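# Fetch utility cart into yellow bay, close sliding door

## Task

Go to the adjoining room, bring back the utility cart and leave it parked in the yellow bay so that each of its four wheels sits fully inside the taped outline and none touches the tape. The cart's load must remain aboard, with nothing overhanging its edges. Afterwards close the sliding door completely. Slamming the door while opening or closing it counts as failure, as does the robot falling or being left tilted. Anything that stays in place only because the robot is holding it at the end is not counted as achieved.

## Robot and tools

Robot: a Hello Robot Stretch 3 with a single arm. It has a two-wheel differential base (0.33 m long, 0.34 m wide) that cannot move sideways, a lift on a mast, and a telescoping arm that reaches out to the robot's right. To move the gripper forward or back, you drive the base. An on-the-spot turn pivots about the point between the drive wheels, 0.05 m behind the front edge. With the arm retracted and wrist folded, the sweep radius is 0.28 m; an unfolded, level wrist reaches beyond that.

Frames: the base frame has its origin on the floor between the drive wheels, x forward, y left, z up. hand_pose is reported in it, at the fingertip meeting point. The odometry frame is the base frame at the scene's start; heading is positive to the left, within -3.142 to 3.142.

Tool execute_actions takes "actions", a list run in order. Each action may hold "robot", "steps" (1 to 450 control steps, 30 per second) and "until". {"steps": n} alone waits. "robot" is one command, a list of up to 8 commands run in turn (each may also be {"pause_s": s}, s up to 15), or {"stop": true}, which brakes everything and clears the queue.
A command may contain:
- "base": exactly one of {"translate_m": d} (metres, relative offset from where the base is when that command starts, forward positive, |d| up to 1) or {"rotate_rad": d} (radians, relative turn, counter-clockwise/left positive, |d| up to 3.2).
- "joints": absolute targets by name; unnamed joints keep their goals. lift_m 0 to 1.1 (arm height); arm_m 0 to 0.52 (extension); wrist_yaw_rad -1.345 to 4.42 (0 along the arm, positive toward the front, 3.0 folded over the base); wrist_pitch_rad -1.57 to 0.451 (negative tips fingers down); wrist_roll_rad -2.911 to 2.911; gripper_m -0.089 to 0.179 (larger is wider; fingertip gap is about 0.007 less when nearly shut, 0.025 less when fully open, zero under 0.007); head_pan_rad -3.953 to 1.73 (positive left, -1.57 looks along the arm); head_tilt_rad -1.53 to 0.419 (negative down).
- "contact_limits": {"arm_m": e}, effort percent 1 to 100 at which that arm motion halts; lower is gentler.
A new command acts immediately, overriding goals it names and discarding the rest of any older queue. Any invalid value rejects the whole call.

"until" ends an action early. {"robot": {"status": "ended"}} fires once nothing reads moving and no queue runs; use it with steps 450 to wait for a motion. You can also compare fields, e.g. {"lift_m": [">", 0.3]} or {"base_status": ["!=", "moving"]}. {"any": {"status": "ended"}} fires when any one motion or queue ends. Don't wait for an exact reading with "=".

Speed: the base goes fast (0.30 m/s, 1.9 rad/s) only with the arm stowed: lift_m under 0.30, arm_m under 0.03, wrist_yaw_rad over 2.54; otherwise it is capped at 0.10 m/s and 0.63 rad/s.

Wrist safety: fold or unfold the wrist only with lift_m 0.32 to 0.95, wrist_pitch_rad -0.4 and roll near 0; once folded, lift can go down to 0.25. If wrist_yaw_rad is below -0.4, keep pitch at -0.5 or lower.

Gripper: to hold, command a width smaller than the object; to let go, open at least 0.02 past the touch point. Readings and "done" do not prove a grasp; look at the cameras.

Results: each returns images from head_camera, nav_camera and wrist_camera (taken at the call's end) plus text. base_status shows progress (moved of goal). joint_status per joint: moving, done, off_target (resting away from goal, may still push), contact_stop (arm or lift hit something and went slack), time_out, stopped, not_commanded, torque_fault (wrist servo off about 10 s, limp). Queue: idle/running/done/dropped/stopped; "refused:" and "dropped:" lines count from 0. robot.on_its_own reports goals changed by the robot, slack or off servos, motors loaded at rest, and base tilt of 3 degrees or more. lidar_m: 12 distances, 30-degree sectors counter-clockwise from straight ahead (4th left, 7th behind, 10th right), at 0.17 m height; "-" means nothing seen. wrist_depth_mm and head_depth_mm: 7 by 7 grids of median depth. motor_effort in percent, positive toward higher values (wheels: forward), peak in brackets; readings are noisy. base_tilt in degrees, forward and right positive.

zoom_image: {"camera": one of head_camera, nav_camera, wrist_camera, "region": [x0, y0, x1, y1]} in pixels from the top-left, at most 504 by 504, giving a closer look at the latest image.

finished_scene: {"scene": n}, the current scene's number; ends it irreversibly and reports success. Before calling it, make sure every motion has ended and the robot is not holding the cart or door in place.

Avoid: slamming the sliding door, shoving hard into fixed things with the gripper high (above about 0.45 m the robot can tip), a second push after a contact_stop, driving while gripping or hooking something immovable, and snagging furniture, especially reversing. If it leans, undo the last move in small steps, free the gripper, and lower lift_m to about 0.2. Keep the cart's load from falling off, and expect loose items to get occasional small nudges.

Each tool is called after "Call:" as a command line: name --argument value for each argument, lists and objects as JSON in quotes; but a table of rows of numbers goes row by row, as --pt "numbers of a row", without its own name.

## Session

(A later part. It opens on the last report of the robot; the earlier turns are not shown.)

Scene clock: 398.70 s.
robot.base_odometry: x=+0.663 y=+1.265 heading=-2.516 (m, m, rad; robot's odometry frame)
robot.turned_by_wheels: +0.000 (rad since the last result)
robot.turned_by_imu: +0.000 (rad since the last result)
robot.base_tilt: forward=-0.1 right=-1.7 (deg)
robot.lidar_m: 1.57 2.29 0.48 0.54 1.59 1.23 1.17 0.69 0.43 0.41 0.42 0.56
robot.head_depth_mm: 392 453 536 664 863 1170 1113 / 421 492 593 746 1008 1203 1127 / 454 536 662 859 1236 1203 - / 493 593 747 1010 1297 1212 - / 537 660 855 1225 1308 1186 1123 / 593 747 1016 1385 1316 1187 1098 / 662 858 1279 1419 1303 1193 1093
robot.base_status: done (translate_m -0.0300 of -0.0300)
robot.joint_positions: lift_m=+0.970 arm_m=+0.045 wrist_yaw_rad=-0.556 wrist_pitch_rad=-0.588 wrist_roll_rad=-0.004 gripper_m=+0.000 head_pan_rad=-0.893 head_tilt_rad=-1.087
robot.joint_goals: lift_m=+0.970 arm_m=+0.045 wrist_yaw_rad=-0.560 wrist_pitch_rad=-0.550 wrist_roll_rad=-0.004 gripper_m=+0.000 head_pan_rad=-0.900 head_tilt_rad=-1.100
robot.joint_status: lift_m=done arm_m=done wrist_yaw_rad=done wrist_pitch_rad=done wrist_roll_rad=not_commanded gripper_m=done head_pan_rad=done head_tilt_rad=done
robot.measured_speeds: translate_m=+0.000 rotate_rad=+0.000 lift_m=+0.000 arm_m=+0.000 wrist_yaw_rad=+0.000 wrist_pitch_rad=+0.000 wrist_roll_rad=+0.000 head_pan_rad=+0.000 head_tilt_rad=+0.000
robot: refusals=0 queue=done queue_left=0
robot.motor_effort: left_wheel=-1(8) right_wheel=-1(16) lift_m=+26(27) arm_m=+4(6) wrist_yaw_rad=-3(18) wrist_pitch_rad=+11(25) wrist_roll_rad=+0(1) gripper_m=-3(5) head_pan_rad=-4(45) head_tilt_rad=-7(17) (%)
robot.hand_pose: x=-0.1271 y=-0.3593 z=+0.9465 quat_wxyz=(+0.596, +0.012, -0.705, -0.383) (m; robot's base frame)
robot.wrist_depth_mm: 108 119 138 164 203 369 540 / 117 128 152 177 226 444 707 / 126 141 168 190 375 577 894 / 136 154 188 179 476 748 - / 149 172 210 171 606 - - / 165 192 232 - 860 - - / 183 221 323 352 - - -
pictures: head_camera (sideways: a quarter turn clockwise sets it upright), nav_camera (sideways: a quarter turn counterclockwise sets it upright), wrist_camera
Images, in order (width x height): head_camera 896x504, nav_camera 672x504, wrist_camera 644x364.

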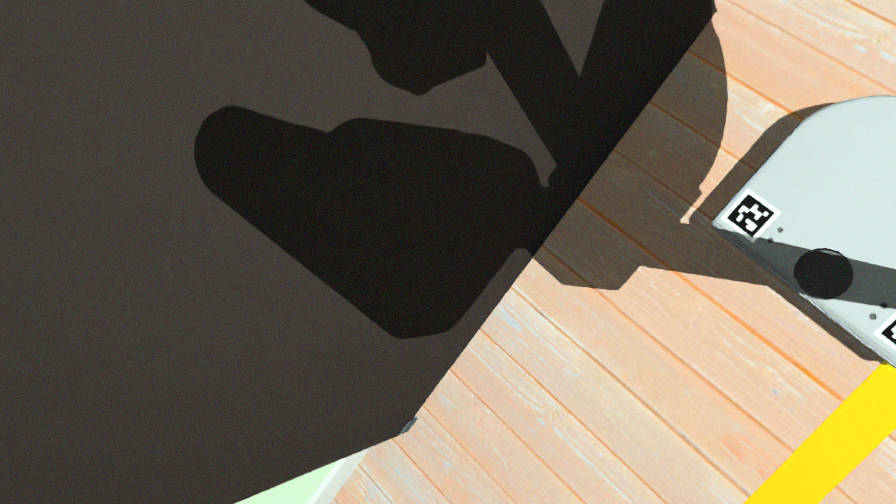

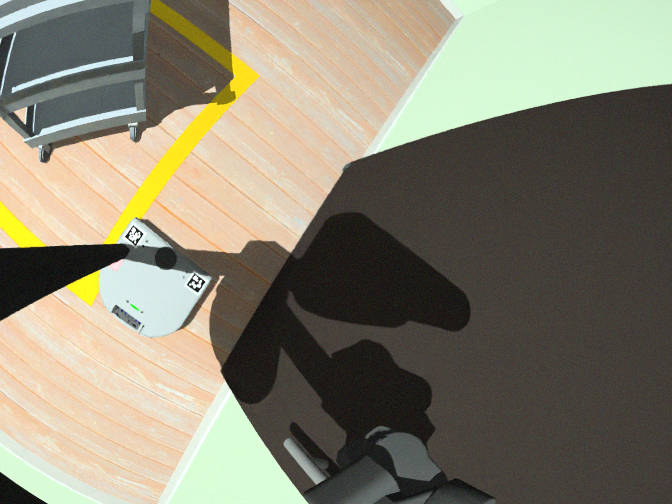

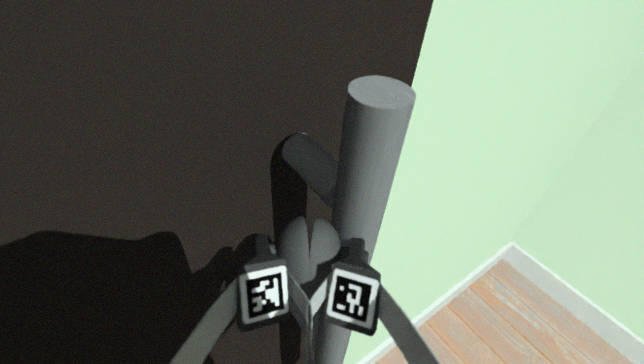

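Call:
execute_actions --actions '[{"robot":{"base":{"translate_m":-0.025}},"steps":450,"until":{"robot":{"status":"ended"}}}]'

Scene clock: 400.83 s.
robot.base_odometry: x=+0.683 y=+1.280 heading=-2.516 (m, m, rad; robot's odometry frame)
robot.turned_by_wheels: +0.001 (rad since the last result)
robot.turned_by_imu: +0.001 (rad since the last result)
robot.base_tilt: forward=+0.0 right=-1.7 (deg)
robot.lidar_m: 1.58 2.28 0.49 0.55 1.59 1.20 1.15 0.69 0.43 0.41 0.42 0.56
robot.head_depth_mm: 394 455 540 665 863 1168 1116 / 422 493 595 748 1018 1205 1128 / 454 538 664 862 1240 1214 - / 494 595 748 1014 1299 1213 - / 540 666 861 1228 1303 1192 1122 / 598 751 1009 1392 1305 1191 1100 / 665 863 1279 1431 1299 1185 1095
robot.base_status: done (translate_m -0.0249 of -0.0250)
robot.joint_positions: lift_m=+0.970 arm_m=+0.045 wrist_yaw_rad=-0.538 wrist_pitch_rad=-0.629 wrist_roll_rad=-0.004 gripper_m=+0.000 head_pan_rad=-0.893 head_tilt_rad=-1.087
robot.joint_goals: lift_m=+0.970 arm_m=+0.045 wrist_yaw_rad=-0.560 wrist_pitch_rad=-0.550 wrist_roll_rad=-0.004 gripper_m=+0.000 head_pan_rad=-0.900 head_tilt_rad=-1.100
robot.joint_status: lift_m=done arm_m=done wrist_yaw_rad=done wrist_pitch_rad=done wrist_roll_rad=not_commanded gripper_m=done head_pan_rad=done head_tilt_rad=done
robot.measured_speeds: translate_m=+0.000 rotate_rad=+0.000 lift_m=+0.000 arm_m=+0.000 wrist_yaw_rad=+0.000 wrist_pitch_rad=+0.000 wrist_roll_rad=+0.000 head_pan_rad=+0.000 head_tilt_rad=+0.000
robot: refusals=0 queue=done queue_left=0
robot.on_its_own: wrist_yaw_rad is at rest, and its effort (-21) is outside its rest range (-12 to +12)
robot.motor_effort: left_wheel=+1(7) right_wheel=-15(16) lift_m=+26(27) arm_m=+5(5) wrist_yaw_rad=-21(22) wrist_pitch_rad=+23(23) wrist_roll_rad=+0(0) gripper_m=-5(6) head_pan_rad=-4(4) head_tilt_rad=-7(7) (%)
robot.hand_pose: x=-0.1204 y=-0.3552 z=+0.9384 quat_wxyz=(+0.592, +0.033, -0.705, -0.390) (m; robot's base frame)
robot.wrist_depth_mm: 111 122 141 165 206 371 517 / 120 132 156 172 329 447 682 / 130 146 174 139 395 558 895 / 142 162 196 150 487 782 - / 156 181 221 164 641 - - / 174 206 245 - 913 - - / 197 238 347 404 - - -
pictures: head_camera (sideways: a quarter turn clockwise sets it upright), nav_camera (sideways: a quarter turn counterclockwise sets it upright), wrist_camera
Images, in order (width x height): head_camera 896x504, nav_camera 672x504, wrist_camera 644x364.

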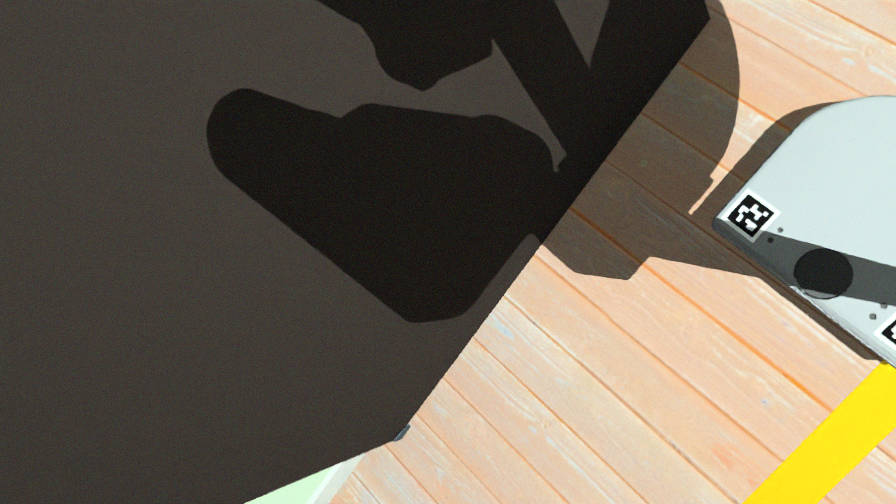

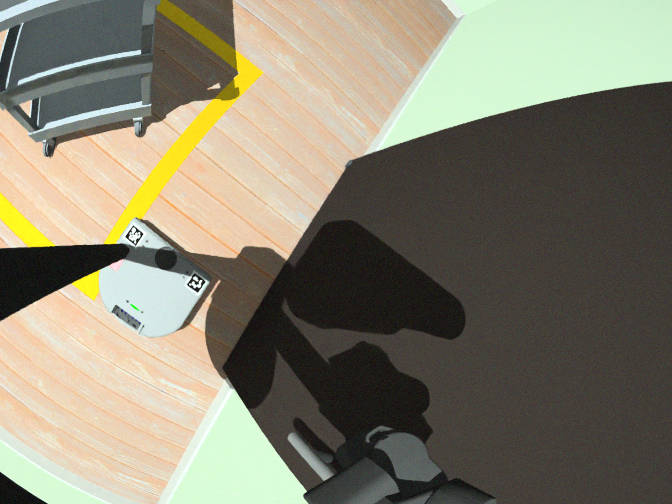

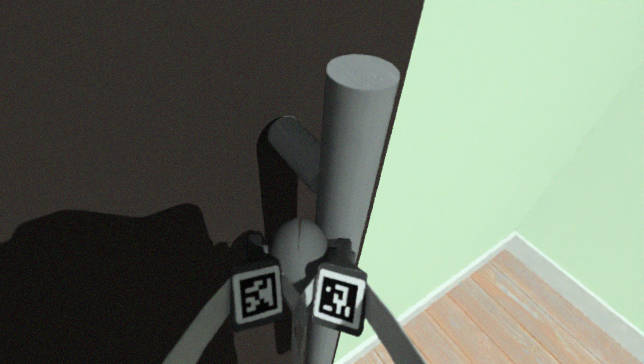

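Call:
execute_actions --actions '[{"robot":[{"base":{"translate_m":0.07}},{"joints":{"arm_m":0.0}}],"steps":300,"until":{"robot":{"status":"ended"}}}]'

Call:
finished_scene --scene 1

Scene clock: 404.17 s.
robot.base_odometry: x=+0.627 y=+1.239 heading=-2.516 (m, m, rad; robot's odometry frame)
robot.turned_by_wheels: -0.001 (rad since the last result)
robot.turned_by_imu: +0.000 (rad since the last result)
robot.base_tilt: forward=-0.1 right=-1.7 (deg)
robot.lidar_m: 1.57 2.29 0.45 0.50 1.59 1.28 1.22 0.69 0.43 0.41 0.42 0.56
robot.head_depth_mm: 390 451 536 657 858 1169 1111 / 418 490 591 747 1003 1206 1125 / 451 535 657 854 1216 1214 - / 489 590 743 1005 1294 1216 - / 534 659 854 1220 1302 1198 1116 / 588 743 1002 1401 1300 1194 1102 / 657 854 1370 1438 1287 1186 1096
robot.base_status: done (translate_m +0.0700 of +0.0700)
robot.joint_positions: lift_m=+0.970 arm_m=+0.000 wrist_yaw_rad=-0.557 wrist_pitch_rad=-0.568 wrist_roll_rad=-0.004 gripper_m=+0.000 head_pan_rad=-0.893 head_tilt_rad=-1.087
robot.joint_goals: lift_m=+0.970 arm_m=+0.000 wrist_yaw_rad=-0.560 wrist_pitch_rad=-0.550 wrist_roll_rad=-0.004 gripper_m=+0.000 head_pan_rad=-0.900 head_tilt_rad=-1.100
robot.joint_status: lift_m=done arm_m=done wrist_yaw_rad=done wrist_pitch_rad=done wrist_roll_rad=not_commanded gripper_m=done head_pan_rad=done head_tilt_rad=done
robot.measured_speeds: translate_m=+0.000 rotate_rad=+0.000 lift_m=+0.000 arm_m=+0.000 wrist_yaw_rad=+0.000 wrist_pitch_rad=+0.000 wrist_roll_rad=+0.000 head_pan_rad=+0.000 head_tilt_rad=+0.000
robot: refusals=0 queue=done queue_left=0
robot.motor_effort: left_wheel=-2(6) right_wheel=+1(15) lift_m=+26(26) arm_m=-4(4) wrist_yaw_rad=-3(21) wrist_pitch_rad=+5(23) wrist_roll_rad=+0(0) gripper_m=-3(5) head_pan_rad=-4(4) head_tilt_rad=-7(7) (%)
robot.hand_pose: x=-0.1289 y=-0.3175 z=+0.9505 quat_wxyz=(+0.600, +0.005, -0.705, -0.377) (m; robot's base frame)
robot.wrist_depth_mm: 140 156 180 213 257 458 656 / 150 167 196 238 190 543 839 / 162 183 217 250 463 673 937 / 175 201 245 296 558 890 - / 192 220 270 311 698 - - / 209 246 297 - 996 - - / 232 279 409 555 - - -
pictures: head_camera (sideways: a quarter turn clockwise sets it upright), nav_camera (sideways: a quarter turn counterclockwise sets it upright), wrist_camera
Images, in order (width x height): head_camera 896x504, nav_camera 672x504, wrist_camera 644x364.

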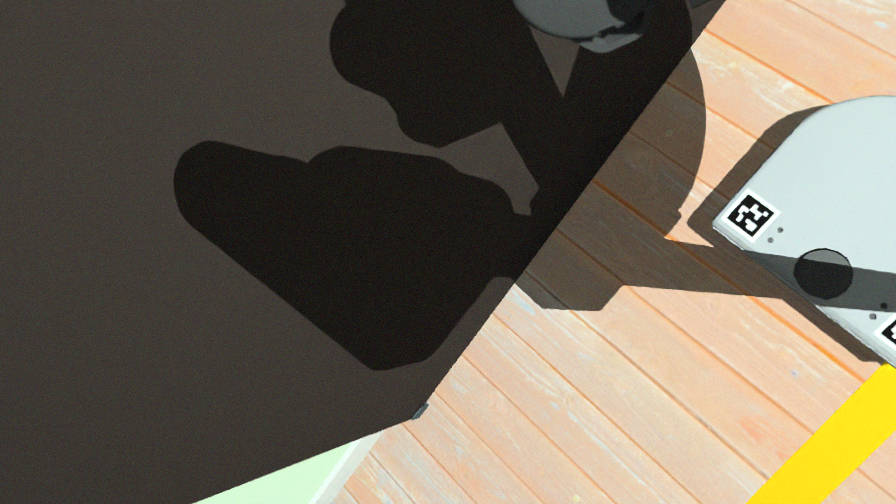

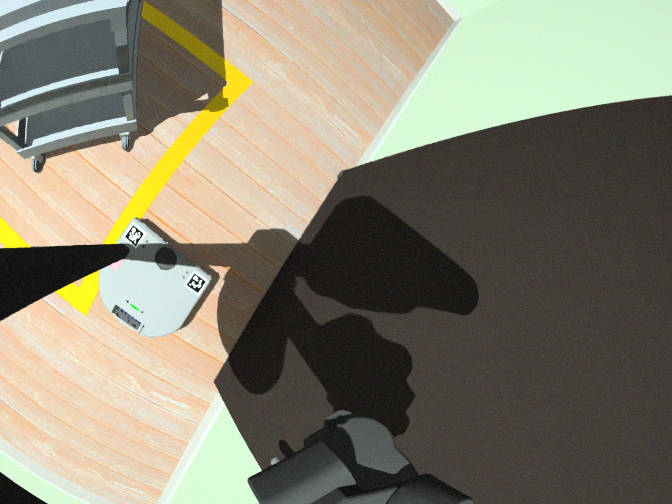

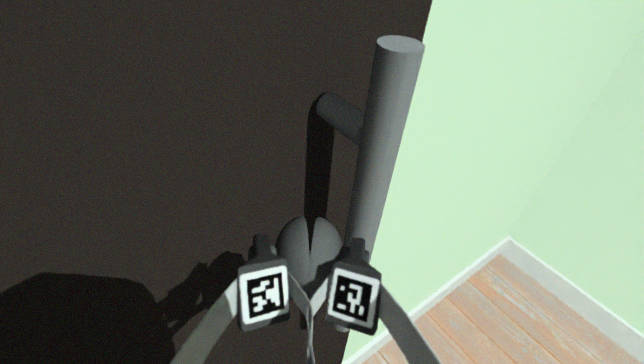

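The scene is finished: the task was done.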